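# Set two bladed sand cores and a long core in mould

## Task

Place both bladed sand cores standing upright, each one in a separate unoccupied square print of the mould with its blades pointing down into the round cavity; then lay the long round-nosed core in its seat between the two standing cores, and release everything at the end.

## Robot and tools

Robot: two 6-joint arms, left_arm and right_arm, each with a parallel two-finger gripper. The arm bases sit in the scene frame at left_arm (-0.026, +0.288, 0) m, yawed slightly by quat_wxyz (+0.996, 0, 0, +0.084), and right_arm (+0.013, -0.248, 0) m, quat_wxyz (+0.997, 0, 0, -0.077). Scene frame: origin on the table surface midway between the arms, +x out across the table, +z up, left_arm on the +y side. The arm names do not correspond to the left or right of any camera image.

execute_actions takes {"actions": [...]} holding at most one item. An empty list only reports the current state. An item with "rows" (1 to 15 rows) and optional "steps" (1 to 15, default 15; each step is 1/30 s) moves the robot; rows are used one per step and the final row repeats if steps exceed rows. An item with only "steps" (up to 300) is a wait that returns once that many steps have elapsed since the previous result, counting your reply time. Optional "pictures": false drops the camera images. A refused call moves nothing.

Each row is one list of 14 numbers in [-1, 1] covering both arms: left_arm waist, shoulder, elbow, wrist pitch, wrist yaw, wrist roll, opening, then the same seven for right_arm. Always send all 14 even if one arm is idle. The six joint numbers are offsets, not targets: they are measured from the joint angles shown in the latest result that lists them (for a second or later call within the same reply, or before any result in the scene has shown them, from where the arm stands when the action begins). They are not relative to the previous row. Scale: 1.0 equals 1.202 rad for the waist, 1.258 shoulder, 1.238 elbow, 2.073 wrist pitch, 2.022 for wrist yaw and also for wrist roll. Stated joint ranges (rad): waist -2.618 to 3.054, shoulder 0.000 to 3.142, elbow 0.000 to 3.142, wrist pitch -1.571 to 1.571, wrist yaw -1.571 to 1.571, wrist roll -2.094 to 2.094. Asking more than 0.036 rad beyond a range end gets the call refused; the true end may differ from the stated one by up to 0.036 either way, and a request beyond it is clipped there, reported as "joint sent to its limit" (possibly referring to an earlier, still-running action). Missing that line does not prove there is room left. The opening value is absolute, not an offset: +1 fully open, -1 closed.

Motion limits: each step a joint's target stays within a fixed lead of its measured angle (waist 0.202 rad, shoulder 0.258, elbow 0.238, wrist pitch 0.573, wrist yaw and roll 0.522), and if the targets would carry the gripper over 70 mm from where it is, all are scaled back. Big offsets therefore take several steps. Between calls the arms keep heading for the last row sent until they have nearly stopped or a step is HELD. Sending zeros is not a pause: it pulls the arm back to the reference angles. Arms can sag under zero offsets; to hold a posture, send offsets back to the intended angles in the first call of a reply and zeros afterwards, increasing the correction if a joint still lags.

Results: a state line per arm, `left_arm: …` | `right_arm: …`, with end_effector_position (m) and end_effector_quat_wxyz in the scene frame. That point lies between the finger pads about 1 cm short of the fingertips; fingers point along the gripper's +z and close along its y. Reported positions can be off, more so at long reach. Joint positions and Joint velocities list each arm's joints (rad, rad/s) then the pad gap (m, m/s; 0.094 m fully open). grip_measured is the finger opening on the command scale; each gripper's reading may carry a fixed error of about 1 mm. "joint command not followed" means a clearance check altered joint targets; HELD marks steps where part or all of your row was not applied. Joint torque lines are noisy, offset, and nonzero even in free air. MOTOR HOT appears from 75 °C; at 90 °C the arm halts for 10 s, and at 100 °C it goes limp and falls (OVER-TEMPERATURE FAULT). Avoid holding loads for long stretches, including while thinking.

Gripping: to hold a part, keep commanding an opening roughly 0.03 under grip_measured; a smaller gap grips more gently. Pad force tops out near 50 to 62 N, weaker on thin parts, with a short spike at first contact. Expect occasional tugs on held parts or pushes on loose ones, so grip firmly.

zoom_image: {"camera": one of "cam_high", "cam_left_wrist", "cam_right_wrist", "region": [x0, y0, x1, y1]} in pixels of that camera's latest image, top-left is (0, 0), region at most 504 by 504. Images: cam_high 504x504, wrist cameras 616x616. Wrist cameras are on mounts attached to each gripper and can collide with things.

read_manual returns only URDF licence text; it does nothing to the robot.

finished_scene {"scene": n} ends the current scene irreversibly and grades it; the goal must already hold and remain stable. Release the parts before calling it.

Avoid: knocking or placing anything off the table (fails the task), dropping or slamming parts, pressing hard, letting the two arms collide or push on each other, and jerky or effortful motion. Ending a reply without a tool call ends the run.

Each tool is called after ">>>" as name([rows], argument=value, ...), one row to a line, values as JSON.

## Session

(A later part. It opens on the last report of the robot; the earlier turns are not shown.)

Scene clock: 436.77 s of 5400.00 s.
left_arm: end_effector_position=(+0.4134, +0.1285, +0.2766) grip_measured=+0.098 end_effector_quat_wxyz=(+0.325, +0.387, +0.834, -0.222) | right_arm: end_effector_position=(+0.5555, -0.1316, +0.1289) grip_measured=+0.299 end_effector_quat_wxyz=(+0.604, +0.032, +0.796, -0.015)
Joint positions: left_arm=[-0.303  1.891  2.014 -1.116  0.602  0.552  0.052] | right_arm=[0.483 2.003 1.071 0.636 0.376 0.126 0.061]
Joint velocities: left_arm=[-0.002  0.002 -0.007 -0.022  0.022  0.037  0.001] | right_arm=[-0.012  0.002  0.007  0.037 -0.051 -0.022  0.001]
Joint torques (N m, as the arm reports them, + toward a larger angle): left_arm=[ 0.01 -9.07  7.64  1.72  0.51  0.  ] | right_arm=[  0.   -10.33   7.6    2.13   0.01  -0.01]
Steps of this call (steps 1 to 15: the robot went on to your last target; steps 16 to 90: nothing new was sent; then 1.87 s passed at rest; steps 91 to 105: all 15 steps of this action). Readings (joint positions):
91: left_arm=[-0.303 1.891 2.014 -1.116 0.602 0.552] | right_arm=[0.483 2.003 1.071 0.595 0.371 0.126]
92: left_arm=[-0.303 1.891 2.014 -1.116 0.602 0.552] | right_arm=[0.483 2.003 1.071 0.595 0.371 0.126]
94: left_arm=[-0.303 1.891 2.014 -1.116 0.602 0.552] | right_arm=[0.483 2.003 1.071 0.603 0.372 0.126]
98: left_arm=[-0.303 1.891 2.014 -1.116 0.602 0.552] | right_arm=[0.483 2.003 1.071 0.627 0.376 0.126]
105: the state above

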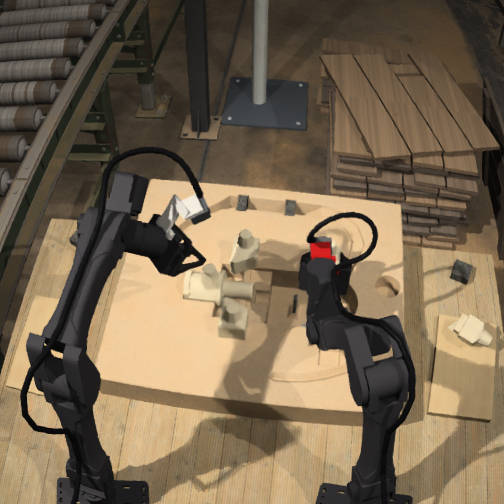

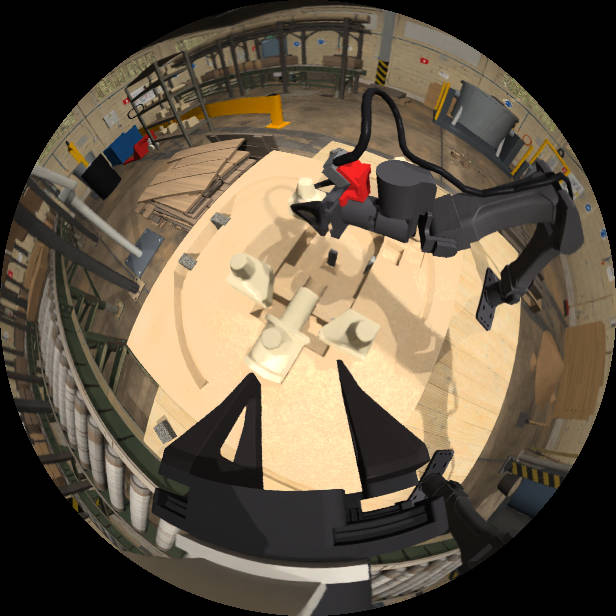

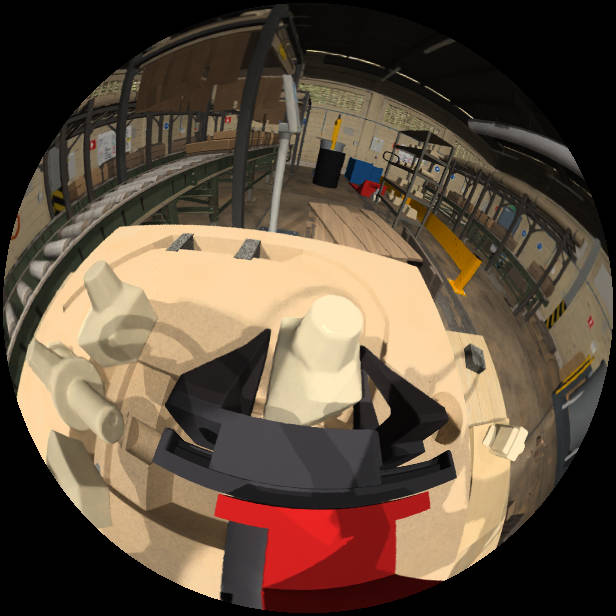

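>>> execute_actions([
  {"rows":[[0,0,0.01,0,0,0,0.1,0,-0.015,0.015,0.01,0,0,0.6],[0,0,0.01,0,-0.02,0,0.1,0,-0.02,0.015,0.01,0,0,0.8],[0,0,0.01,0,-0.04,0,0.1,0,-0.04,0.015,0,0,0,0.8],[0,0,0.01,0,-0.06,0,0.1,0,-0.06,0.01,-0.01,0,0,0.8],[0,0,0.01,0,-0.08,0,0.1,0,-0.09,0,-0.03,0,0,0.8],[0,0,0.01,0,-0.1,0,0.1,0,-0.12,-0.01,-0.05,0,0,0.8],[0,0,0.01,0,-0.12,0,0.1,0,-0.15,-0.02,-0.07,0,0,0.8],[0,0,0.01,0,-0.14,0,0.1,0,-0.19,-0.03,-0.09,0,0,0.8],[0,0,0.01,0,-0.15,0,0.1,0,-0.23,-0.04,-0.12,0,0,0.8],[0,0,0.01,0,-0.15,0,0.1,0,-0.27,-0.04,-0.15,0,0,0.8],[0,0,0.01,0,-0.15,0,0.1,0,-0.31,-0.04,-0.18,0,0,0.8],[0,0,0.01,0,-0.15,0,0.1,0,-0.35,-0.04,-0.21,0,0,0.8],[0,0,0.01,0,-0.15,0,0.1,0,-0.39,-0.04,-0.24,0,0,0.8],[0,0,0.01,0,-0.15,0,0.1,0,-0.43,-0.04,-0.27,0,0,0.8],[0,0,0.01,0,-0.15,0,0.1,0,-0.46,-0.04,-0.3,0,0,0.8]]},
], pictures=false)

>>> execute_actions([
  {"steps":15},
])

>>> zoom_image(camera="cam_high", region=[165, 240, 285, 340])

>>> zoom_image(camera="cam_left_wrist", region=[250, 180, 450, 380])

Scene clock: 451.57 s of 5400.00 s.
left_arm: end_effector_position=(+0.4310, +0.1699, +0.2583) grip_measured=+0.098 end_effector_quat_wxyz=(+0.307, +0.362, +0.875, -0.095) | right_arm: end_effector_position=(+0.4891, -0.1541, +0.2656) grip_measured=+0.798 end_effector_quat_wxyz=(+0.627, +0.038, +0.778, -0.006)
Joint positions: left_arm=[-0.303  1.891  2.014 -1.116  0.329  0.552  0.052] | right_arm=[0.483 1.519 1.03  0.256 0.376 0.126 0.084]
Joint velocities: left_arm=[-0.002  0.002  0.007  0.081 -0.271  0.022  0.001] | right_arm=[ 0.007 -1.546  0.012 -1.355 -0.022 -0.007  0.   ]
Joint torques (N m, as the arm reports them, + toward a larger angle): left_arm=[ 0.05 -8.96  7.66  1.78  0.25 -0.01] | right_arm=[-0.06 -6.24  6.72  1.54  0.07  0.  ]
Steps of this call (steps 1 to 15: the robot went on to your last target; steps 16 to 90: nothing new was sent; then 11.30 s passed at rest; steps 91 to 105: all 15 steps of this action). Readings (joint positions):
91: left_arm=[-0.303 1.891 2.014 -1.116 0.601 0.552] | right_arm=[0.483 2.003 1.071 0.637 0.376 0.126]
92: left_arm=[-0.303 1.891 2.014 -1.116 0.596 0.552] | right_arm=[0.483 2.003 1.071 0.640 0.376 0.126]
94: left_arm=[-0.303 1.891 2.014 -1.116 0.564 0.552] | right_arm=[0.483 1.994 1.071 0.634 0.376 0.126]
98: left_arm=[-0.303 1.891 2.014 -1.116 0.453 0.552] | right_arm=[0.483 1.891 1.054 0.548 0.376 0.126]
105: the state above

Scene clock: 452.07 s of 5400.00 s.
left_arm: end_effector_position=(+0.4325, +0.1747, +0.2570) grip_measured=+0.098 end_effector_quat_wxyz=(+0.305, +0.359, +0.879, -0.081) | right_arm: end_effector_position=(+0.4610, -0.1637, +0.2620) grip_measured=+0.798 end_effector_quat_wxyz=(+0.584, +0.026, +0.811, -0.022)
Joint positions: left_arm=[-0.303  1.891  2.014 -1.116  0.299  0.552  0.052] | right_arm=[0.483 1.417 1.03  0.038 0.376 0.126 0.084]
Joint velocities: left_arm=[-0.007 -0.017 -0.007  0.022 -0.022  0.007  0.001] | right_arm=[ 0.012 -0.012  0.002 -0.022 -0.007  0.007 -0.   ]
Joint torques (N m, as the arm reports them, + toward a larger angle): left_arm=[ 0.05 -9.14  7.71  1.78  0.21  0.  ] | right_arm=[ 0.01 -4.76  6.8   1.79  0.08 -0.01]
Steps of this call (steps 1 to 15: the robot went on to your last target). Readings (joint positions):
1: left_arm=[-0.303 1.891 2.014 -1.116 0.322 0.552] | right_arm=[0.483 1.472 1.030 0.218 0.376 0.126]
2: left_arm=[-0.303 1.891 2.014 -1.116 0.317 0.552] | right_arm=[0.483 1.436 1.030 0.193 0.376 0.126]
4: left_arm=[-0.303 1.891 2.014 -1.116 0.310 0.552] | right_arm=[0.483 1.402 1.030 0.162 0.376 0.126]
8: left_arm=[-0.303 1.891 2.014 -1.116 0.303 0.552] | right_arm=[0.483 1.410 1.030 0.088 0.376 0.126]
15: the state above

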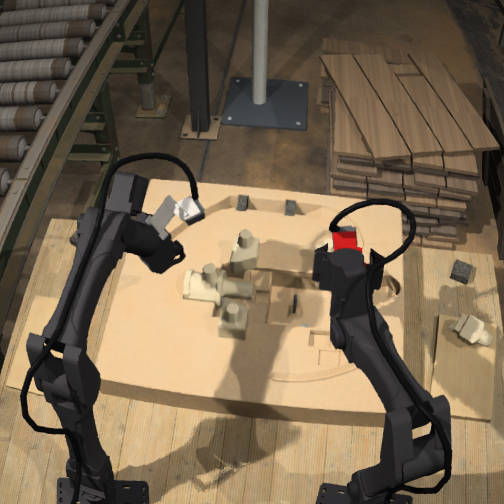

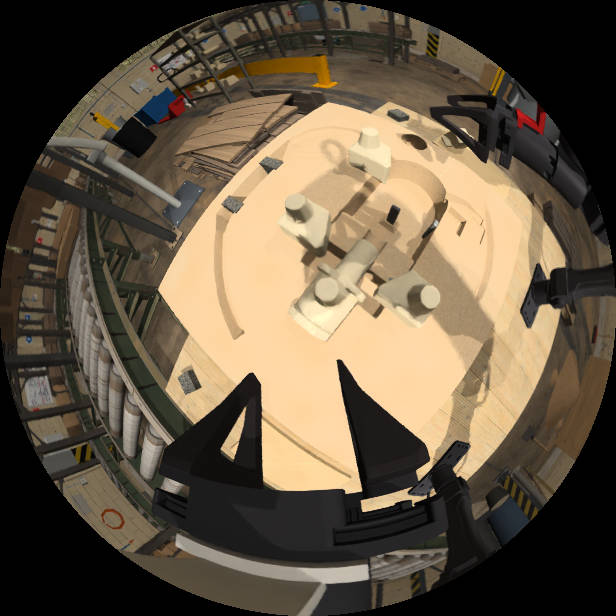

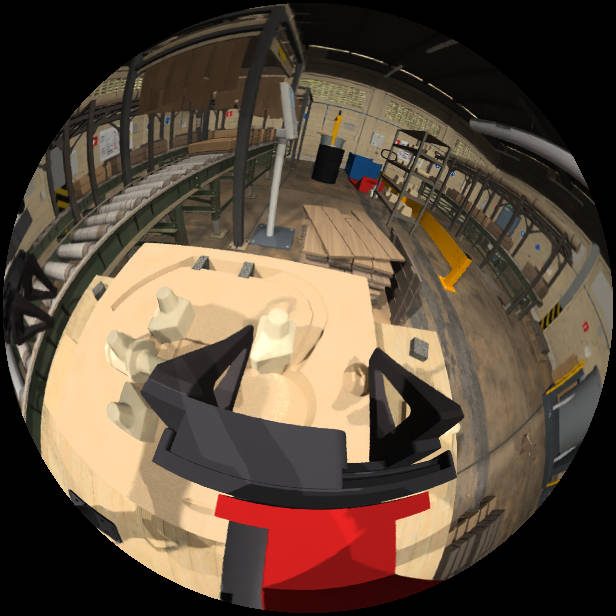

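Region (165, 240, 285, 340) of cam_high's 504x504 image, scaled by 4.200, with more detail than that image has.

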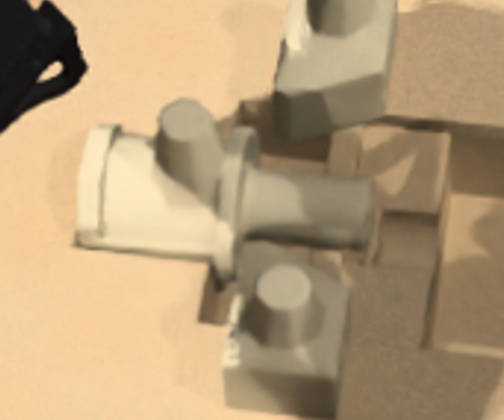

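Region (250, 180, 450, 380) of cam_left_wrist's 616x616 image, scaled by 2.520, with more detail than that image has.

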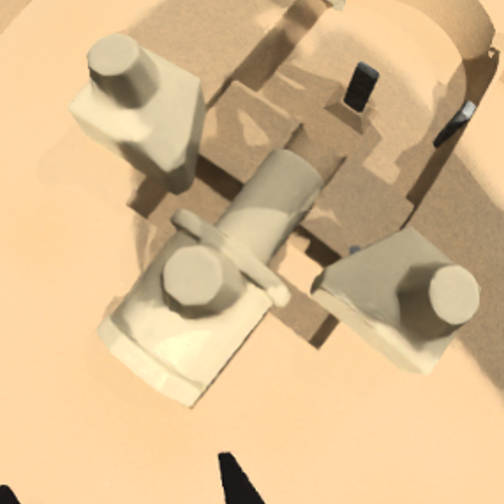

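>>> execute_actions([
  {"rows":[[-0.01,0,0.04,0,0,0,0.3,-0.05,0,0.05,-0.04,-0.025,0.04,1],[-0.02,0,0.05,0,-0.01,0,0.3,-0.1,0.01,0.1,-0.08,-0.05,0.08,1],[-0.03,0.01,0.06,0,-0.02,0,0.3,-0.16,0.03,0.14,-0.12,-0.075,0.13,1],[-0.04,0.02,0.07,0,-0.035,0,0.3,-0.21,0.05,0.19,-0.16,-0.1,0.17,1],[-0.05,0.03,0.08,0,-0.035,0,0.3,-0.27,0.07,0.23,-0.2,-0.13,0.21,1],[-0.06,0.04,0.09,0,-0.035,0,0.3,-0.32,0.09,0.28,-0.24,-0.15,0.26,1],[-0.07,0.05,0.1,0,-0.035,0,0.3,-0.38,0.11,0.32,-0.28,-0.18,0.3,1],[-0.08,0.06,0.11,0,-0.035,0,0.3,-0.43,0.13,0.37,-0.32,-0.2,0.34,1],[-0.09,0.07,0.12,0,-0.035,0,0.3,-0.49,0.15,0.41,-0.36,-0.23,0.39,1],[-0.1,0.08,0.13,0,-0.035,0,0.3,-0.54,0.18,0.45,-0.4,-0.26,0.43,1],[-0.113,0.09,0.14,0,-0.035,0,0.3,-0.6,0.2,0.49,-0.44,-0.28,0.47,1],[-0.113,0.11,0.14,0,-0.035,0,0.3,-0.65,0.23,0.53,-0.48,-0.31,0.52,1],[-0.113,0.13,0.14,0,-0.035,0,0.3,-0.71,0.25,0.56,-0.52,-0.33,0.56,1],[-0.113,0.15,0.14,0,-0.035,0,0.3,-0.76,0.28,0.6,-0.56,-0.36,0.6,1],[-0.113,0.16,0.14,0,-0.035,0,0.3,-0.806,0.3,0.62,-0.6,-0.384,0.645,1]]},
], pictures=false)

>>> execute_actions([
  {"steps":20},
], pictures=false)

Scene clock: 473.63 s of 5400.00 s.
left_arm: end_effector_position=(+0.4530, +0.1137, +0.2460) grip_measured=+0.298 end_effector_quat_wxyz=(+0.305, +0.411, +0.856, -0.071) | right_arm: end_effector_position=(+0.4389, -0.4604, +0.2607) grip_measured=+1.000 end_effector_quat_wxyz=(+0.331, +0.642, +0.668, +0.181)
Joint positions: left_arm=[-0.438  2.032  2.167 -1.11   0.238  0.552  0.061] | right_arm=[-0.38   1.729  1.729 -0.817 -0.187  1.07   0.094]
Joint velocities: left_arm=[-0.081  0.574  0.017 -0.037 -0.066 -0.066 -0.   ] | right_arm=[-1.741  0.877  1.092 -2.176 -1.399  2.41   0.   ]
Joint torques (N m, as the arm reports them, + toward a larger angle): left_arm=[ 0.38 -8.1   8.1   1.7   0.1   0.02] | right_arm=[ 0.03 -6.73  6.98  1.03 -0.16  0.01]
Steps of this call (steps 1 to 15: the robot went on to your last target; steps 16 to 90: nothing new was sent; then 18.07 s passed at rest; steps 91 to 105: all 15 steps of this action). Readings (joint positions):
91: left_arm=[-0.303 1.891 2.016 -1.117 0.299 0.552] | right_arm=[0.476 1.417 1.035 0.019 0.366 0.137]
92: left_arm=[-0.304 1.892 2.022 -1.117 0.294 0.552] | right_arm=[0.457 1.419 1.054 -0.013 0.344 0.161]
94: left_arm=[-0.314 1.896 2.045 -1.118 0.275 0.552] | right_arm=[0.368 1.443 1.135 -0.105 0.283 0.248]
98: left_arm=[-0.361 1.925 2.106 -1.116 0.246 0.552] | right_arm=[0.094 1.535 1.375 -0.322 0.135 0.505]
105: the state above

Scene clock: 474.30 s of 5400.00 s.
left_arm: end_effector_position=(+0.4613, +0.1124, +0.2082) grip_measured=+0.298 end_effector_quat_wxyz=(+0.268, +0.411, +0.868, -0.073) | right_arm: end_effector_position=(+0.3806, -0.4379, +0.2050) grip_measured=+1.000 end_effector_quat_wxyz=(+0.083, +0.813, +0.524, +0.241)
Joint positions: left_arm=[-0.44   2.108  2.167 -1.11   0.228  0.552  0.061] | right_arm=[-0.49   1.806  1.769 -1.189 -0.391  1.42   0.094]
Joint velocities: left_arm=[ 0.022 -0.017  0.002 -0.022 -0.081 -0.022 -0.001] | right_arm=[-0.007 -0.022 -0.007 -0.037  0.007 -0.022  0.   ]
Joint torques (N m, as the arm reports them, + toward a larger angle): left_arm=[  0.15 -12.15   8.29   1.61   0.15   0.  ] | right_arm=[ 0.31 -8.45  8.39  0.79 -0.32  0.05]
Steps of this call (steps 1 to 20: the robot went on to your last target). Readings (joint positions):
1: left_arm=[-0.439 2.051 2.167 -1.110 0.238 0.552] | right_arm=[-0.436 1.755 1.756 -0.882 -0.224 1.142]
2: left_arm=[-0.440 2.070 2.167 -1.110 0.237 0.552] | right_arm=[-0.478 1.774 1.767 -0.935 -0.251 1.199]
4: left_arm=[-0.440 2.099 2.167 -1.110 0.231 0.552] | right_arm=[-0.518 1.797 1.769 -1.028 -0.288 1.282]
8: left_arm=[-0.440 2.111 2.167 -1.110 0.228 0.552] | right_arm=[-0.500 1.806 1.769 -1.137 -0.348 1.367]
20: the state above

>>> execute_actions([
  {"rows":[[0.015,0,-0.01,-0.01,0,0,0.3,0,0.02,0.05,-0.01,0,0,1],[0.015,0.01,-0.02,-0.02,0,0,0.3,0,0.05,0.09,-0.025,0,0,1],[0.015,0.02,-0.02,-0.02,0,0,0.3,0,0.09,0.13,-0.04,0,0,1],[0.015,0.03,-0.02,-0.02,0,0,0.3,0,0.13,0.17,-0.055,0,0,1],[0.015,0.04,-0.02,-0.02,0,0,0.3,0,0.17,0.21,-0.07,0,0,1],[0.015,0.05,-0.02,-0.02,0,0,0.3,0,0.21,0.25,-0.085,0,0,1],[0.015,0.06,-0.02,-0.02,0,0,0.3,0,0.25,0.29,-0.1,0,0,1],[0.015,0.07,-0.02,-0.02,0,0,0.3,0,0.29,0.33,-0.115,0,0,1],[0.015,0.075,-0.02,-0.02,0,0,0.3,0,0.33,0.37,-0.13,0,0,1],[0.015,0.075,-0.02,-0.02,0,0,0.3,0,0.37,0.41,-0.145,0,0,1],[0.015,0.075,-0.02,-0.02,0,0,0.3,0,0.4,0.44,-0.16,0,0,1],[0.015,0.075,-0.02,-0.02,0,0,0.3,0,0.43,0.465,-0.16,0,0,1]]},
], pictures=false)

>>> execute_actions([
  {"steps":15},
])

Scene clock: 490.33 s of 5400.00 s.
left_arm: end_effector_position=(+0.4606, +0.1170, +0.1488) grip_measured=+0.298 end_effector_quat_wxyz=(+0.199, +0.406, +0.888, -0.083) | right_arm: end_effector_position=(+0.4334, -0.4771, +0.1185) grip_measured=+1.000 end_effector_quat_wxyz=(-0.037, +0.838, +0.508, +0.196)
Joint positions: left_arm=[-0.432  2.211  2.152 -1.137  0.226  0.552  0.061] | right_arm=[-0.49   2.355  2.303 -1.436 -0.393  1.424  0.094]
Joint velocities: left_arm=[-0.017  0.022 -0.046 -0.081 -0.007  0.022 -0.   ] | right_arm=[ 0.002  0.632 -0.007 -0.462  0.037  0.066  0.   ]
Joint torques (N m, as the arm reports them, + toward a larger angle): left_arm=[  1.09 -12.42   6.14   1.36   0.19  -0.01] | right_arm=[ -0.06 -14.43   8.9    0.27  -0.26  -0.06]
Steps of this call (steps 1 to 30: the robot went on to your last target; steps 31 to 90: nothing new was sent; then 12.53 s passed at rest; steps 91 to 105: all 15 steps of this action). Readings (joint positions):
91: left_arm=[-0.439 2.108 2.167 -1.111 0.228 0.552] | right_arm=[-0.490 1.809 1.775 -1.196 -0.394 1.424]
92: left_arm=[-0.438 2.108 2.167 -1.113 0.228 0.552] | right_arm=[-0.490 1.819 1.796 -1.210 -0.393 1.424]
94: left_arm=[-0.436 2.112 2.167 -1.120 0.228 0.552] | right_arm=[-0.490 1.870 1.880 -1.245 -0.393 1.424]
98: left_arm=[-0.433 2.147 2.167 -1.124 0.228 0.552] | right_arm=[-0.490 2.044 2.093 -1.308 -0.393 1.424]
105: the state above

Scene clock: 490.83 s of 5400.00 s.
left_arm: end_effector_position=(+0.4600, +0.1173, +0.1483) grip_measured=+0.298 end_effector_quat_wxyz=(+0.197, +0.406, +0.888, -0.083) | right_arm: end_effector_position=(+0.4228, -0.4694, +0.1163) grip_measured=+1.000 end_effector_quat_wxyz=(-0.066, +0.842, +0.502, +0.183)
Joint positions: left_arm=[-0.432  2.211  2.152 -1.14   0.225  0.552  0.061] | right_arm=[-0.49   2.369  2.321 -1.506 -0.392  1.424  0.094]
Joint velocities: left_arm=[ 0.002  0.007 -0.017 -0.022  0.007  0.022 -0.001] | right_arm=[-0.012  0.007  0.017 -0.022  0.022  0.037  0.   ]
Joint torques (N m, as the arm reports them, + toward a larger angle): left_arm=[  1.03 -12.45   5.98   1.23   0.16   0.  ] | right_arm=[ -0.08 -12.83   7.52   0.19  -0.25  -0.04]
Steps of this call (steps 1 to 15: the robot went on to your last target). Readings (joint positions):
1: left_arm=[-0.432 2.211 2.152 -1.139 0.225 0.552] | right_arm=[-0.490 2.373 2.303 -1.450 -0.393 1.424]
2: left_arm=[-0.432 2.211 2.152 -1.140 0.225 0.552] | right_arm=[-0.490 2.384 2.303 -1.463 -0.393 1.424]
4: left_arm=[-0.432 2.211 2.152 -1.140 0.225 0.552] | right_arm=[-0.490 2.387 2.303 -1.482 -0.392 1.424]
8: left_arm=[-0.432 2.211 2.152 -1.140 0.225 0.552] | right_arm=[-0.490 2.376 2.317 -1.499 -0.392 1.424]
15: the state above

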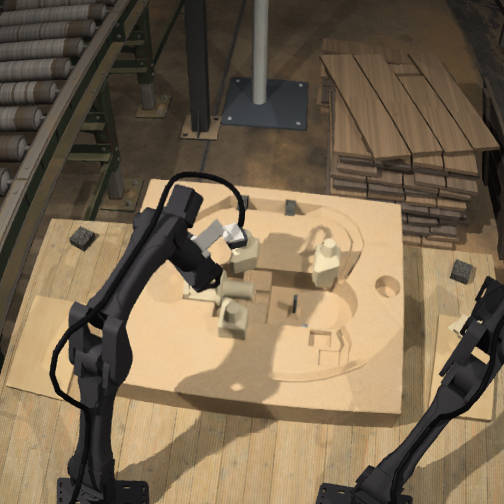

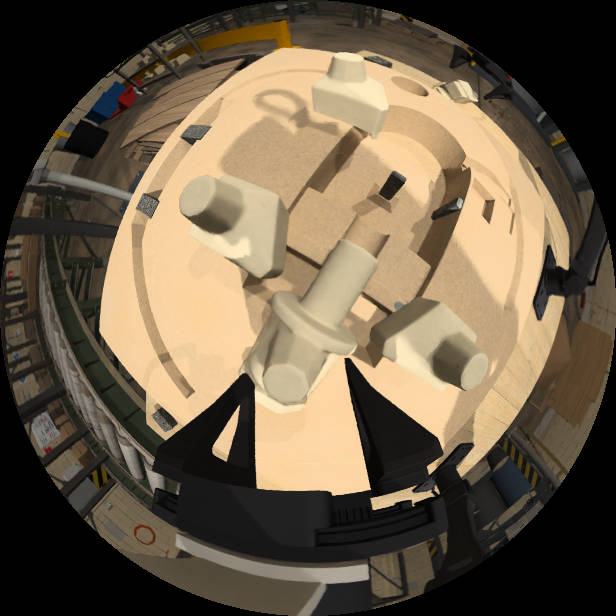

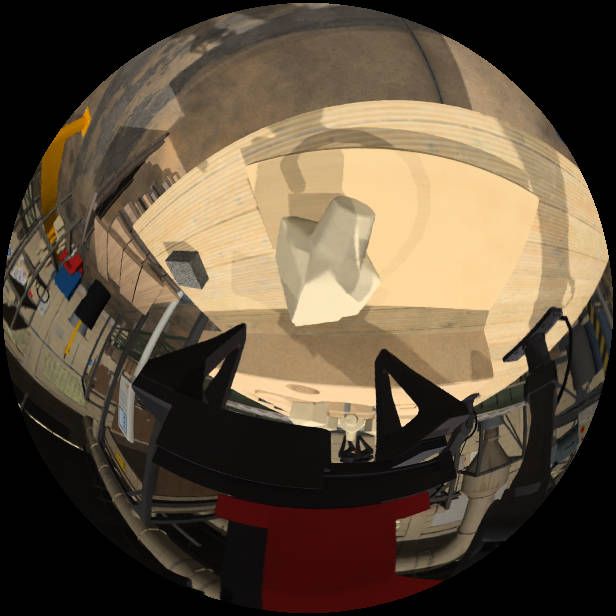

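>>> zoom_image(camera="cam_right_wrist", region=[230, 170, 430, 370])

>>> zoom_image(camera="cam_high", region=[280, 220, 400, 340])

Region (230, 170, 430, 370) of cam_right_wrist's 616x616 image, scaled by 2.520, with more detail than that image has.

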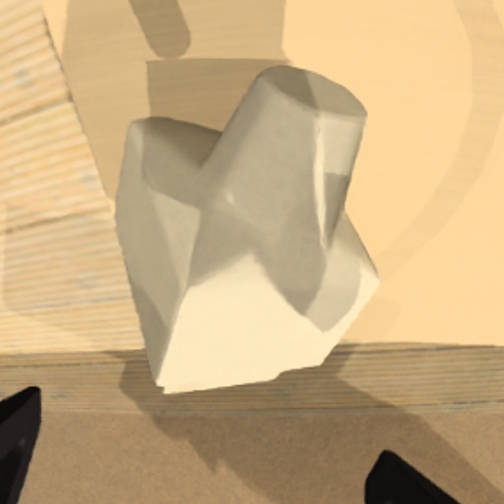

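Region (280, 220, 400, 340) of cam_high's 504x504 image, scaled by 4.200, with more detail than that image has.

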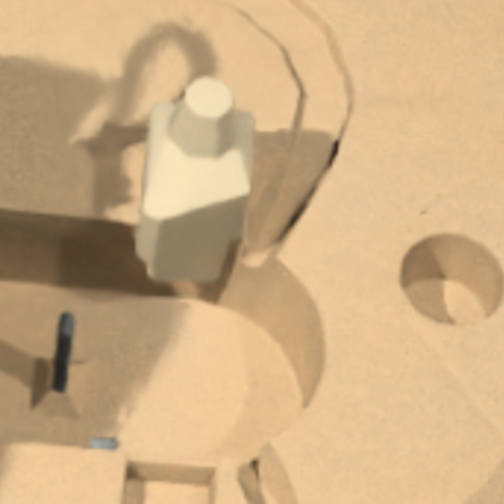

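>>> execute_actions([
  {"rows":[[0,0,0,0,0,0,0.3,0,-0.06,-0.02,0.02,0,0,1],[0,0.005,0,0,0,0,0.3,-0.01,-0.1,-0.06,0.045,-0.01,0,1],[0,0.005,0,0,0,0,0.3,-0.02,-0.14,-0.11,0.07,-0.02,-0.01,1],[0,0.005,0,0,0,0,0.3,-0.03,-0.17,-0.16,0.095,-0.03,-0.01,1],[0,0.005,0,0,0,0,0.3,-0.04,-0.2,-0.21,0.12,-0.04,-0.01,1],[0,0.005,0,0,0,0,0.2,-0.05,-0.23,-0.26,0.145,-0.05,-0.01,1],[0,0.005,0,0,0,0,0.1,-0.06,-0.26,-0.31,0.17,-0.06,-0.01,1],[0,0.005,0,0,0,0,0,-0.07,-0.29,-0.36,0.2,-0.063,-0.01,1],[0,0.005,0,0,0,0,-0.1,-0.08,-0.31,-0.41,0.225,-0.063,-0.01,1],[0,0.005,0,0,0,0,-0.15,-0.093,-0.33,-0.46,0.25,-0.063,-0.01,1],[0,0.005,0,0,0,0,-0.2,-0.093,-0.35,-0.51,0.275,-0.063,-0.01,1],[0,0.005,0,0,0,0,-0.25,-0.093,-0.37,-0.56,0.3,-0.063,-0.01,1],[0,0.005,0,0,0,0,-0.3,-0.093,-0.38,-0.61,0.325,-0.063,-0.01,1],[0,0.005,0,0,0,0,-0.35,-0.093,-0.39,-0.66,0.35,-0.063,-0.01,1],[0,0.005,0,0,0,0,-0.4,-0.093,-0.39,-0.705,0.375,-0.063,-0.01,1]]},
], pictures=false)

>>> execute_actions([
  {"steps":18},
])

Scene clock: 518.47 s of 5400.00 s.
left_arm: end_effector_position=(+0.4611, +0.1181, +0.1483) grip_measured=-0.368 end_effector_quat_wxyz=(+0.199, +0.406, +0.889, -0.080) | right_arm: end_effector_position=(+0.3823, -0.4803, +0.1419) grip_measured=+1.000 end_effector_quat_wxyz=(+0.078, +0.826, +0.480, +0.284)
Joint positions: left_arm=[-0.432  2.211  2.152 -1.137  0.219  0.552  0.03 ] | right_arm=[-0.607  1.877  1.578 -0.929 -0.501  1.414  0.094]
Joint velocities: left_arm=[ 0.012 -0.007  0.002  0.051  0.007 -0.11  -0.03 ] | right_arm=[ 0.007 -0.3   -1.726  1.458  0.037  0.066  0.   ]
Joint torques (N m, as the arm reports them, + toward a larger angle): left_arm=[ -0.02 -11.27   6.64   1.33   0.28   0.08] | right_arm=[ 0.44 -7.14  5.04  0.67 -0.44 -0.11]
Steps of this call (steps 1 to 15: the robot went on to your last target; steps 16 to 90: nothing new was sent; then 24.13 s passed at rest; steps 91 to 105: all 15 steps of this action). Readings (joint positions):
91: left_arm=[-0.432 2.211 2.152 -1.140 0.225 0.552] | right_arm=[-0.490 2.363 2.316 -1.502 -0.392 1.424]
92: left_arm=[-0.432 2.211 2.152 -1.140 0.225 0.552] | right_arm=[-0.490 2.348 2.295 -1.483 -0.394 1.424]
94: left_arm=[-0.432 2.211 2.152 -1.140 0.225 0.552] | right_arm=[-0.495 2.283 2.208 -1.425 -0.408 1.420]
98: left_arm=[-0.432 2.211 2.152 -1.140 0.225 0.552] | right_arm=[-0.534 2.095 1.985 -1.277 -0.462 1.416]
105: the state above

Scene clock: 519.07 s of 5400.00 s.
left_arm: end_effector_position=(+0.4611, +0.1183, +0.1483) grip_measured=-0.374 end_effector_quat_wxyz=(+0.198, +0.405, +0.889, -0.079) | right_arm: end_effector_position=(+0.3884, -0.4837, +0.1056) grip_measured=+1.000 end_effector_quat_wxyz=(+0.094, +0.819, +0.483, +0.294)
Joint positions: left_arm=[-0.432  2.211  2.152 -1.137  0.218  0.549  0.029] | right_arm=[-0.607  1.895  1.44  -0.736 -0.511  1.414  0.094]
Joint velocities: left_arm=[ 0.007  0.002 -0.012 -0.037 -0.037 -0.051 -0.001] | right_arm=[ 0.027 -0.022 -0.022  0.051 -0.007 -0.037  0.   ]
Joint torques (N m, as the arm reports them, + toward a larger angle): left_arm=[  0.03 -11.19   6.76   1.37   0.21   0.03] | right_arm=[ 0.4  -9.68  7.09  1.02 -0.43 -0.11]
Steps of this call (steps 1 to 18: the robot went on to your last target). Readings (joint positions):
1: left_arm=[-0.432 2.211 2.152 -1.137 0.218 0.551] | right_arm=[-0.607 1.874 1.528 -0.890 -0.504 1.414]
2: left_arm=[-0.432 2.211 2.152 -1.137 0.218 0.550] | right_arm=[-0.607 1.877 1.491 -0.863 -0.505 1.414]
4: left_arm=[-0.432 2.211 2.152 -1.137 0.218 0.550] | right_arm=[-0.607 1.890 1.450 -0.831 -0.506 1.414]
8: left_arm=[-0.432 2.211 2.152 -1.137 0.218 0.549] | right_arm=[-0.607 1.895 1.440 -0.781 -0.508 1.414]
18: the state above

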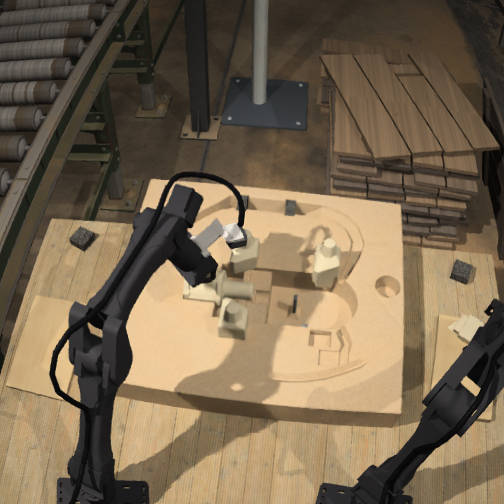

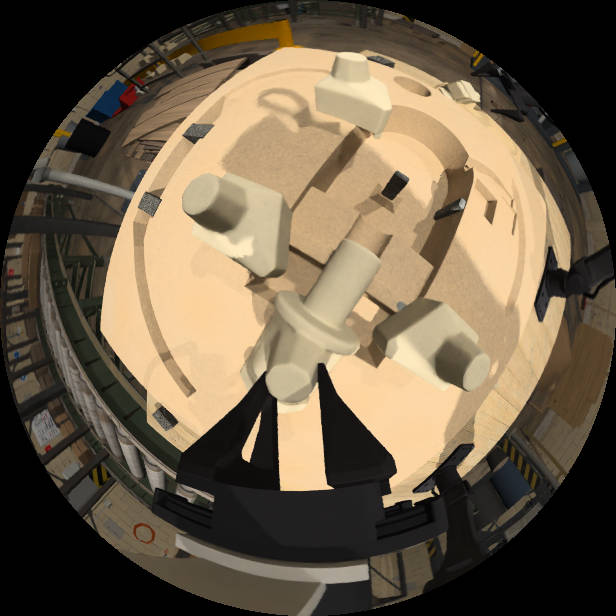

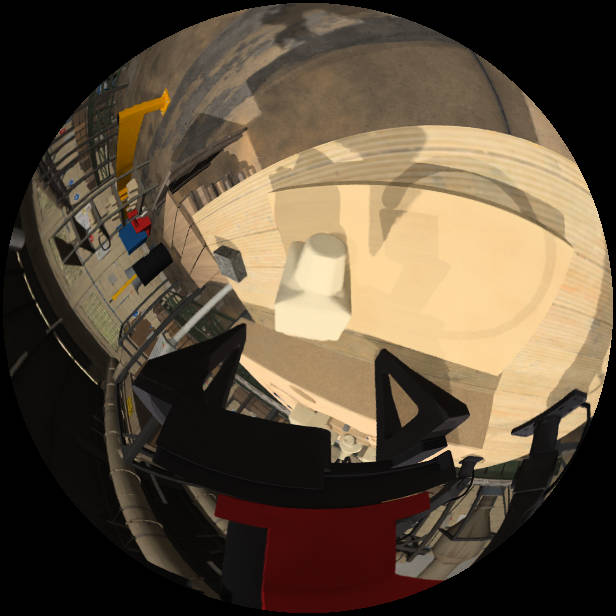

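>>> execute_actions(actions=[])

>>> zoom_image(camera="cam_high", region=[150,220,350,380])

Scene clock: 544.73 s of 5400.00 s.
left_arm: end_effector_position=(+0.4611, +0.1183, +0.1483) grip_measured=-0.374 end_effector_quat_wxyz=(+0.198, +0.405, +0.889, -0.079) | right_arm: end_effector_position=(+0.3889, -0.4841, +0.1060) grip_measured=+1.000 end_effector_quat_wxyz=(+0.095, +0.819, +0.484, +0.294)
Joint positions: left_arm=[-0.432  2.211  2.152 -1.137  0.218  0.549  0.029] | right_arm=[-0.607  1.895  1.44  -0.732 -0.512  1.414  0.094]
Joint velocities: left_arm=[-0.022  0.007  0.002 -0.007  0.051 -0.007  0.001] | right_arm=[-0.007  0.012 -0.012  0.007 -0.066 -0.022  0.   ]
Joint torques (N m, as the arm reports them, + toward a larger angle): left_arm=[ -0.01 -11.19   6.76   1.37   0.22   0.04] | right_arm=[ 0.4  -9.62  7.03  1.04 -0.43 -0.13]
Steps of this call (steps 1 to 15: the robot went on to your last target; steps 16 to 90: nothing new was sent; then 22.67 s passed at rest). Readings (joint positions):
1: left_arm=[-0.432 2.211 2.152 -1.137 0.218 0.549] | right_arm=[-0.607 1.895 1.440 -0.735 -0.511 1.414]
2: left_arm=[-0.432 2.211 2.152 -1.137 0.218 0.549] | right_arm=[-0.607 1.895 1.440 -0.735 -0.511 1.414]
4: left_arm=[-0.432 2.211 2.152 -1.137 0.218 0.549] | right_arm=[-0.607 1.895 1.440 -0.734 -0.511 1.414]
8: left_arm=[-0.432 2.211 2.152 -1.137 0.218 0.549] | right_arm=[-0.607 1.895 1.440 -0.733 -0.511 1.414]
90: the state above
All arms were judged still, so your last target was given up. Only a new action makes them travel on or press farther. Fingers that are still opening or closing keep moving.

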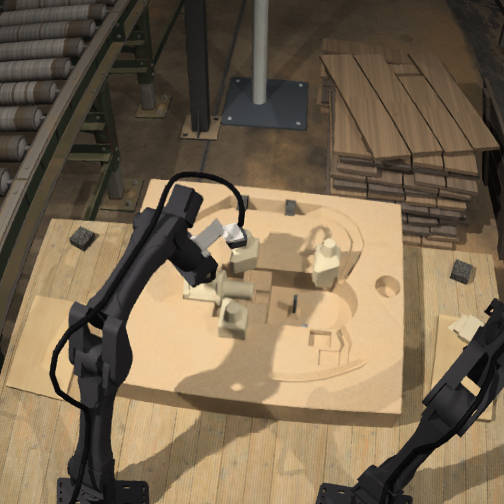

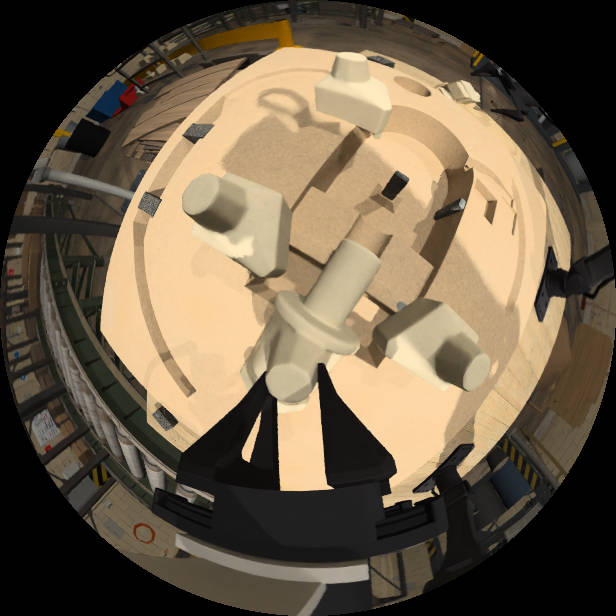

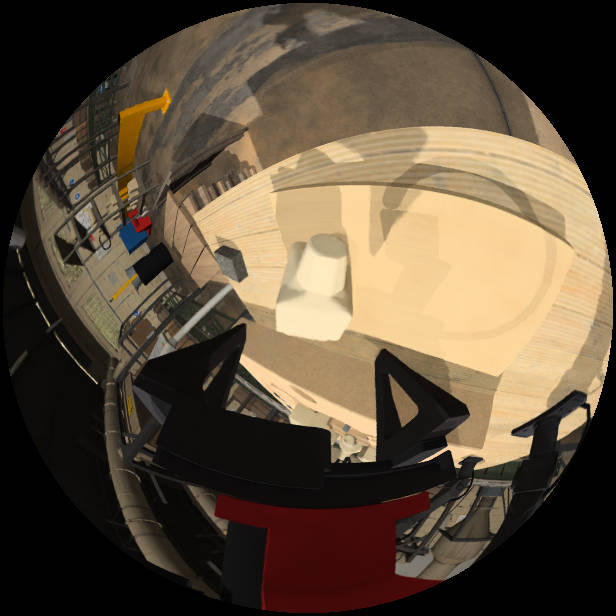

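Region (150, 220, 350, 380) of cam_high's 504x504 image, scaled by 2.520, with more detail than that image has; it fills the top 403 rows of this view, and the rest is white.

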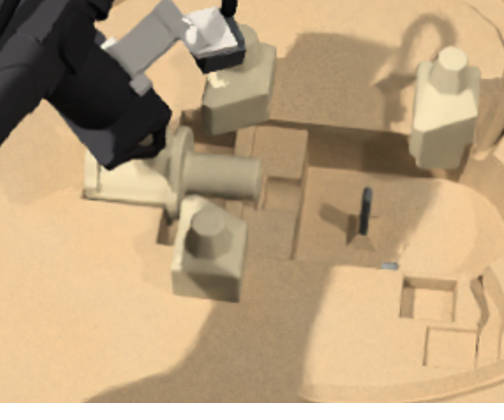

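>>> zoom_image(camera="cam_left_wrist", region=[200,180,460,440])

>>> zoom_image(camera="cam_high", region=[170,255,280,325])

Region (200, 180, 460, 440) of cam_left_wrist's 616x616 image, scaled by 1.938, with more detail than that image has.

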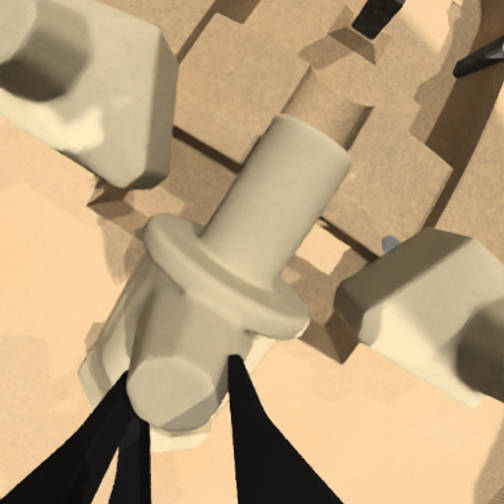

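Region (170, 255, 280, 325) of cam_high's 504x504 image, scaled by 4.582, with more detail than that image has; it fills the top 321 rows of this view, and the rest is white.

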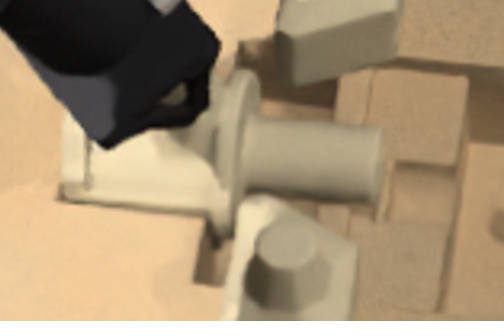

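>>> execute_actions([
  {"rows":[[0,-0.03,0.02,0.02,0,0,-0.42,0.015,0.01,0.01,0.015,0,0,1],[0,-0.04,0.02,0.02,0,0,-0.42,0.025,0.025,0.01,0.025,0,0,1],[0,-0.04,0.02,0.02,0,0,-0.42,0.035,0.04,0.01,0.035,0,0,1],[-0.01,-0.04,0.02,0.02,0,0,-0.42,0.045,0.055,0.01,0.045,0,0,1],[-0.015,-0.04,0.02,0.02,0,0,-0.42,0.052,0.068,0.01,0.052,0,0,1],[-0.02,-0.04,0.02,0.02,0,0,-0.42,0.052,0.068,0.01,0.052,0,0,1]],"steps":15},
], pictures=false)

>>> execute_actions([
  {"steps":10},
])

Scene clock: 562.97 s of 5400.00 s.
left_arm: end_effector_position=(+0.4605, +0.1177, +0.1496) grip_measured=-0.374 end_effector_quat_wxyz=(+0.199, +0.406, +0.889, -0.071) | right_arm: end_effector_position=(+0.4165, -0.4719, +0.0760) grip_measured=+1.000 end_effector_quat_wxyz=(+0.089, +0.802, +0.509, +0.298)
Joint positions: left_arm=[-0.44   2.207  2.152 -1.138  0.2    0.547  0.029] | right_arm=[-0.545  1.985  1.44  -0.635 -0.511  1.414  0.094]
Joint velocities: left_arm=[ 0.002  0.012  0.002  0.022 -0.037 -0.007  0.   ] | right_arm=[0.012 0.007 0.012 0.022 0.007 0.081 0.   ]
Joint torques (N m, as the arm reports them, + toward a larger angle): left_arm=[ -1.57 -15.35   8.8    1.94   0.31   0.02] | right_arm=[ 0.02 -9.45  7.27  1.02 -0.32 -0.01]
Steps of this call (steps 1 to 90: nothing new was sent; then 14.73 s passed at rest; steps 91 to 105: all 15 steps of this action). Readings (joint positions):
91: left_arm=[-0.432 2.210 2.152 -1.135 0.218 0.549] | right_arm=[-0.606 1.895 1.440 -0.730 -0.512 1.414]
92: left_arm=[-0.432 2.209 2.152 -1.135 0.217 0.549] | right_arm=[-0.604 1.896 1.440 -0.724 -0.511 1.414]
94: left_arm=[-0.433 2.209 2.152 -1.135 0.217 0.549] | right_arm=[-0.591 1.909 1.440 -0.698 -0.511 1.414]
98: left_arm=[-0.438 2.208 2.152 -1.137 0.206 0.548] | right_arm=[-0.552 1.963 1.440 -0.652 -0.511 1.414]
105: the state above

Scene clock: 563.30 s of 5400.00 s.
left_arm: end_effector_position=(+0.4605, +0.1177, +0.1496) grip_measured=-0.374 end_effector_quat_wxyz=(+0.199, +0.406, +0.889, -0.071) | right_arm: end_effector_position=(+0.4174, -0.4726, +0.0765) grip_measured=+1.000 end_effector_quat_wxyz=(+0.092, +0.802, +0.510, +0.299)
Joint positions: left_arm=[-0.44   2.207  2.152 -1.138  0.2    0.547  0.029] | right_arm=[-0.545  1.985  1.44  -0.629 -0.511  1.414  0.094]
Joint velocities: left_arm=[ 0.002 -0.002 -0.027 -0.007 -0.037  0.066 -0.001] | right_arm=[-0.007 -0.007  0.022 -0.007  0.007 -0.022  0.   ]
Joint torques (N m, as the arm reports them, + toward a larger angle): left_arm=[ -1.53 -15.42   8.76   1.93   0.31   0.04] | right_arm=[ 0.02 -9.46  7.31  1.04 -0.32  0.  ]
Steps of this call (steps 1 to 10: the robot went on to your last target). Readings (joint positions):
1: left_arm=[-0.440 2.207 2.152 -1.138 0.200 0.547] | right_arm=[-0.545 1.985 1.440 -0.634 -0.511 1.414]
2: left_arm=[-0.440 2.207 2.152 -1.138 0.200 0.547] | right_arm=[-0.545 1.985 1.440 -0.634 -0.511 1.414]
4: left_arm=[-0.440 2.207 2.152 -1.138 0.200 0.547] | right_arm=[-0.545 1.985 1.440 -0.631 -0.511 1.414]
8: left_arm=[-0.440 2.207 2.152 -1.138 0.200 0.547] | right_arm=[-0.545 1.985 1.440 -0.630 -0.511 1.414]
10: the state above

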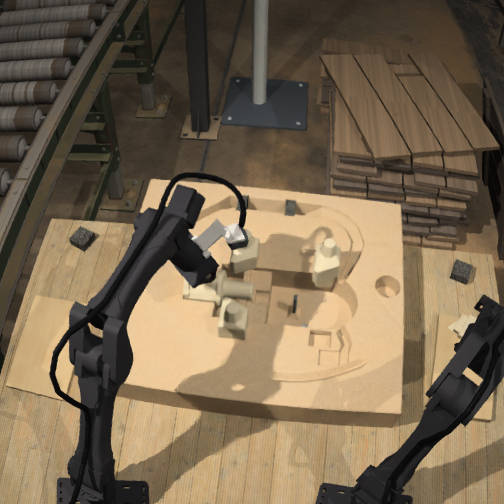

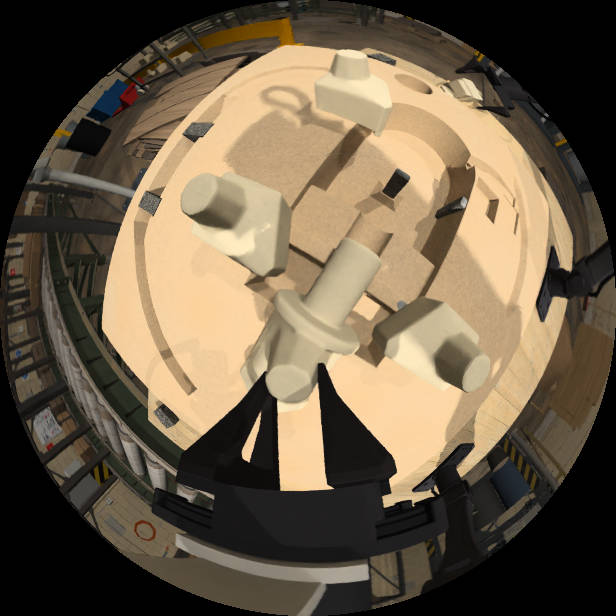

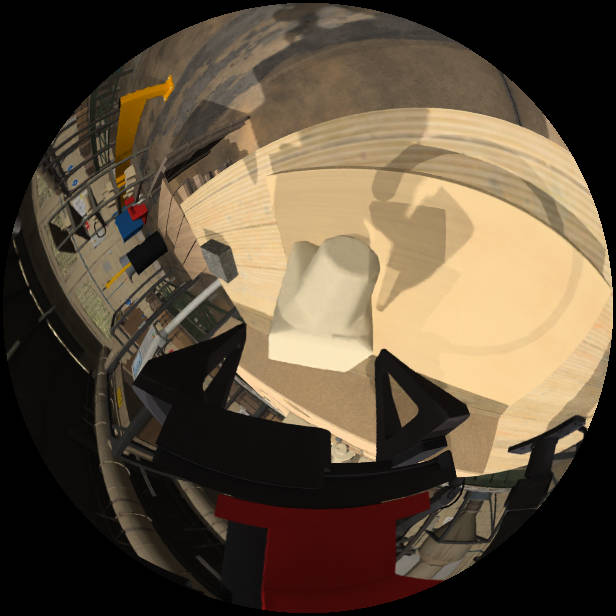

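>>> execute_actions([
  {"rows":[[0,-0.02,0.02,0.01,0.01,0,-0.42,-0.02,0,0.01,0.005,0,0,1],[0,-0.01,0.01,0.01,0.01,0,-0.42,-0.033,0,0.01,0.005,0,0,1],[0,0,0.01,0.01,0.01,0,-0.42,-0.033,0.01,0.01,0.005,0,0,1],[0,0.01,0.01,0.01,0.01,0,-0.42,-0.033,0.02,0.01,0.01,0,0,1],[0,0.02,0.01,0.01,0.01,0,-0.42,-0.033,0.03,0.01,0.015,0,0,1],[0,0.03,0.01,0.01,0.01,0,-0.42,-0.033,0.033,0.01,0.015,0,0,1]],"steps":15},
])

Scene clock: 571.17 s of 5400.00 s.
left_arm: end_effector_position=(+0.4604, +0.1176, +0.1473) grip_measured=-0.374 end_effector_quat_wxyz=(+0.196, +0.405, +0.890, -0.072) | right_arm: end_effector_position=(+0.4115, -0.4893, +0.0632) grip_measured=+1.000 end_effector_quat_wxyz=(+0.092, +0.812, +0.494, +0.296)
Joint positions: left_arm=[-0.44   2.212  2.152 -1.139  0.201  0.546  0.029] | right_arm=[-0.581  2.02   1.44  -0.605 -0.512  1.414  0.094]
Joint velocities: left_arm=[-0.022  0.002 -0.022  0.022 -0.007  0.007 -0.001] | right_arm=[ 0.002 -0.007  0.007  0.081  0.007 -0.066  0.   ]
Joint torques (N m, as the arm reports them, + toward a larger angle): left_arm=[ 0.08 -9.05  7.7   1.68  0.33  0.02] | right_arm=[-0.35 -8.89  7.23  1.   -0.3  -0.02]
Steps of this call (steps 1 to 15: the robot went on to your last target; steps 16 to 90: nothing new was sent; then 4.37 s passed at rest; steps 91 to 105: all 15 steps of this action). Readings (joint positions):
91: left_arm=[-0.440 2.207 2.152 -1.139 0.200 0.546] | right_arm=[-0.546 1.985 1.440 -0.628 -0.511 1.414]
92: left_arm=[-0.440 2.207 2.152 -1.139 0.200 0.546] | right_arm=[-0.549 1.985 1.440 -0.628 -0.512 1.414]
94: left_arm=[-0.440 2.209 2.152 -1.139 0.200 0.546] | right_arm=[-0.562 1.986 1.440 -0.625 -0.512 1.414]
98: left_arm=[-0.440 2.212 2.152 -1.139 0.201 0.546] | right_arm=[-0.581 2.005 1.440 -0.608 -0.512 1.414]
105: the state above

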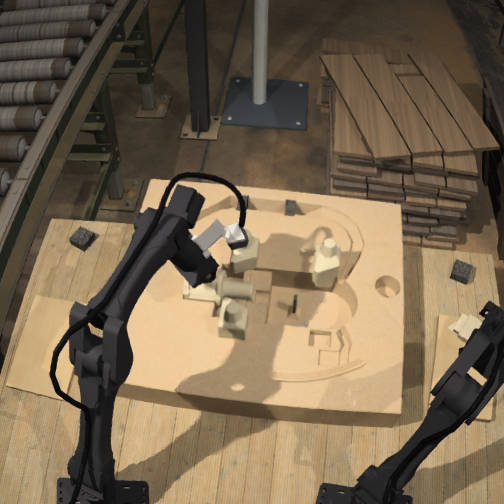

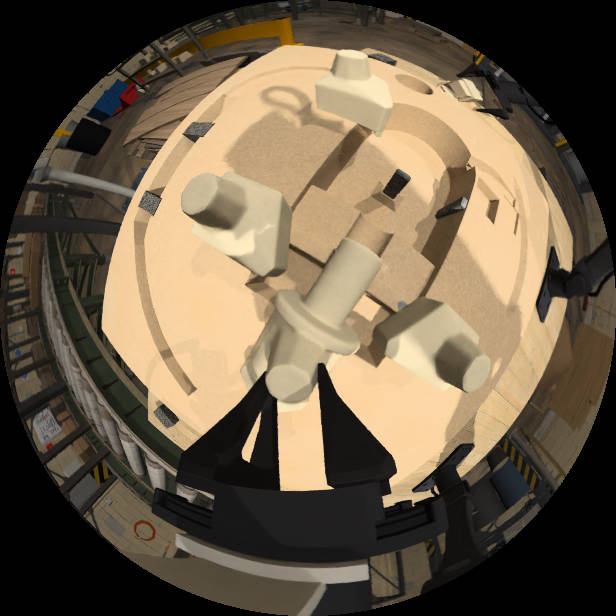

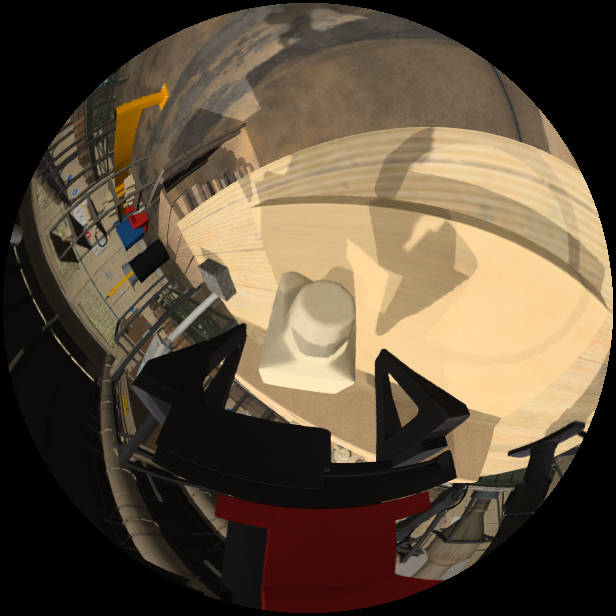

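>>> execute_actions([
  {"rows":[[0.01,-0.02,0.01,0.01,0.01,0,-0.42,0.01,0.01,0.01,0.01,0,0,1],[0.02,-0.02,0.0,0.01,0.01,0,-0.42,0.017,0.02,0.01,0.015,0,0,1],[0.025,-0.02,0,0.0,0.01,0,-0.42,0.017,0.03,0.01,0.02,0,0,1],[0.025,-0.02,0,-0.01,0.01,0,-0.42,0.017,0.04,0.01,0.025,0,0,1],[0.025,-0.02,0,-0.01,0.01,0,-0.42,0.017,0.046,0.01,0.025,0,0,1]],"steps":15},
])

Scene clock: 577.20 s of 5400.00 s.
left_arm: end_effector_position=(+0.4610, +0.1193, +0.1491) grip_measured=-0.374 end_effector_quat_wxyz=(+0.198, +0.402, +0.890, -0.080) | right_arm: end_effector_position=(+0.4210, -0.4894, +0.0554) grip_measured=+1.000 end_effector_quat_wxyz=(+0.097, +0.806, +0.500, +0.302)
Joint positions: left_arm=[-0.43   2.209  2.152 -1.139  0.218  0.546  0.029] | right_arm=[-0.57   2.05   1.443 -0.56  -0.519  1.416  0.094]
Joint velocities: left_arm=[-0.007 -0.002  0.017  0.007 -0.066 -0.037 -0.   ] | right_arm=[ 0.007 -0.012 -0.022  0.066 -0.007 -0.007  0.   ]
Joint torques (N m, as the arm reports them, + toward a larger angle): left_arm=[  2.06 -13.52   6.71   1.16   0.17   0.01] | right_arm=[ 0.86 -7.68  6.99  1.08 -0.24 -0.02]
Steps of this call (steps 1 to 15: the robot went on to your last target; steps 16 to 90: nothing new was sent; then 2.53 s passed at rest; steps 91 to 105: all 15 steps of this action). Readings (joint positions):
91: left_arm=[-0.439 2.209 2.152 -1.139 0.201 0.546] | right_arm=[-0.581 2.020 1.440 -0.602 -0.512 1.414]
92: left_arm=[-0.438 2.209 2.152 -1.139 0.203 0.546] | right_arm=[-0.580 2.022 1.440 -0.598 -0.512 1.414]
94: left_arm=[-0.434 2.209 2.152 -1.139 0.211 0.546] | right_arm=[-0.576 2.029 1.440 -0.584 -0.512 1.414]
98: left_arm=[-0.431 2.209 2.152 -1.139 0.218 0.546] | right_arm=[-0.571 2.049 1.443 -0.563 -0.518 1.416]
105: the state above

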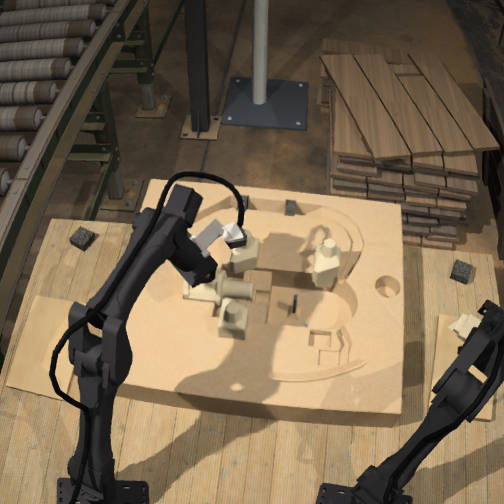

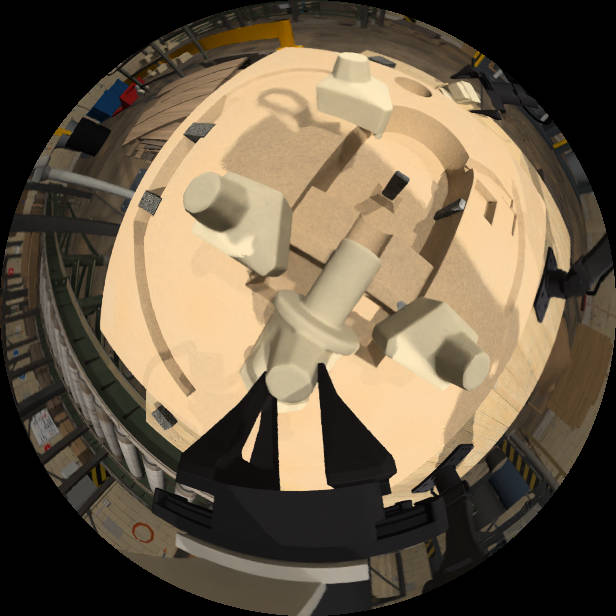

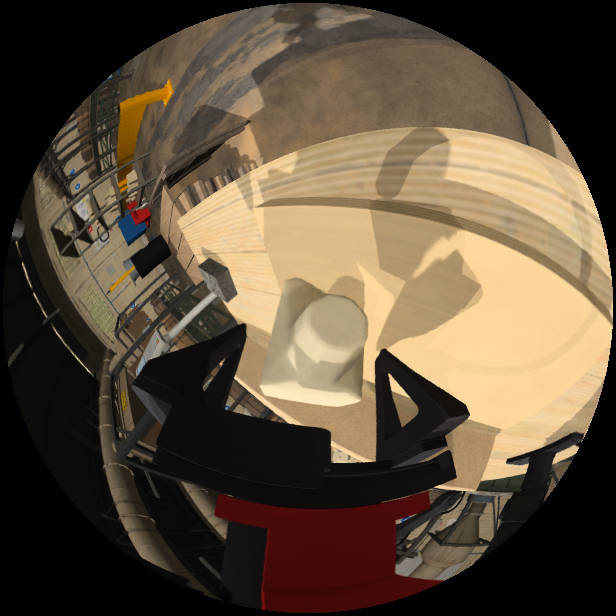

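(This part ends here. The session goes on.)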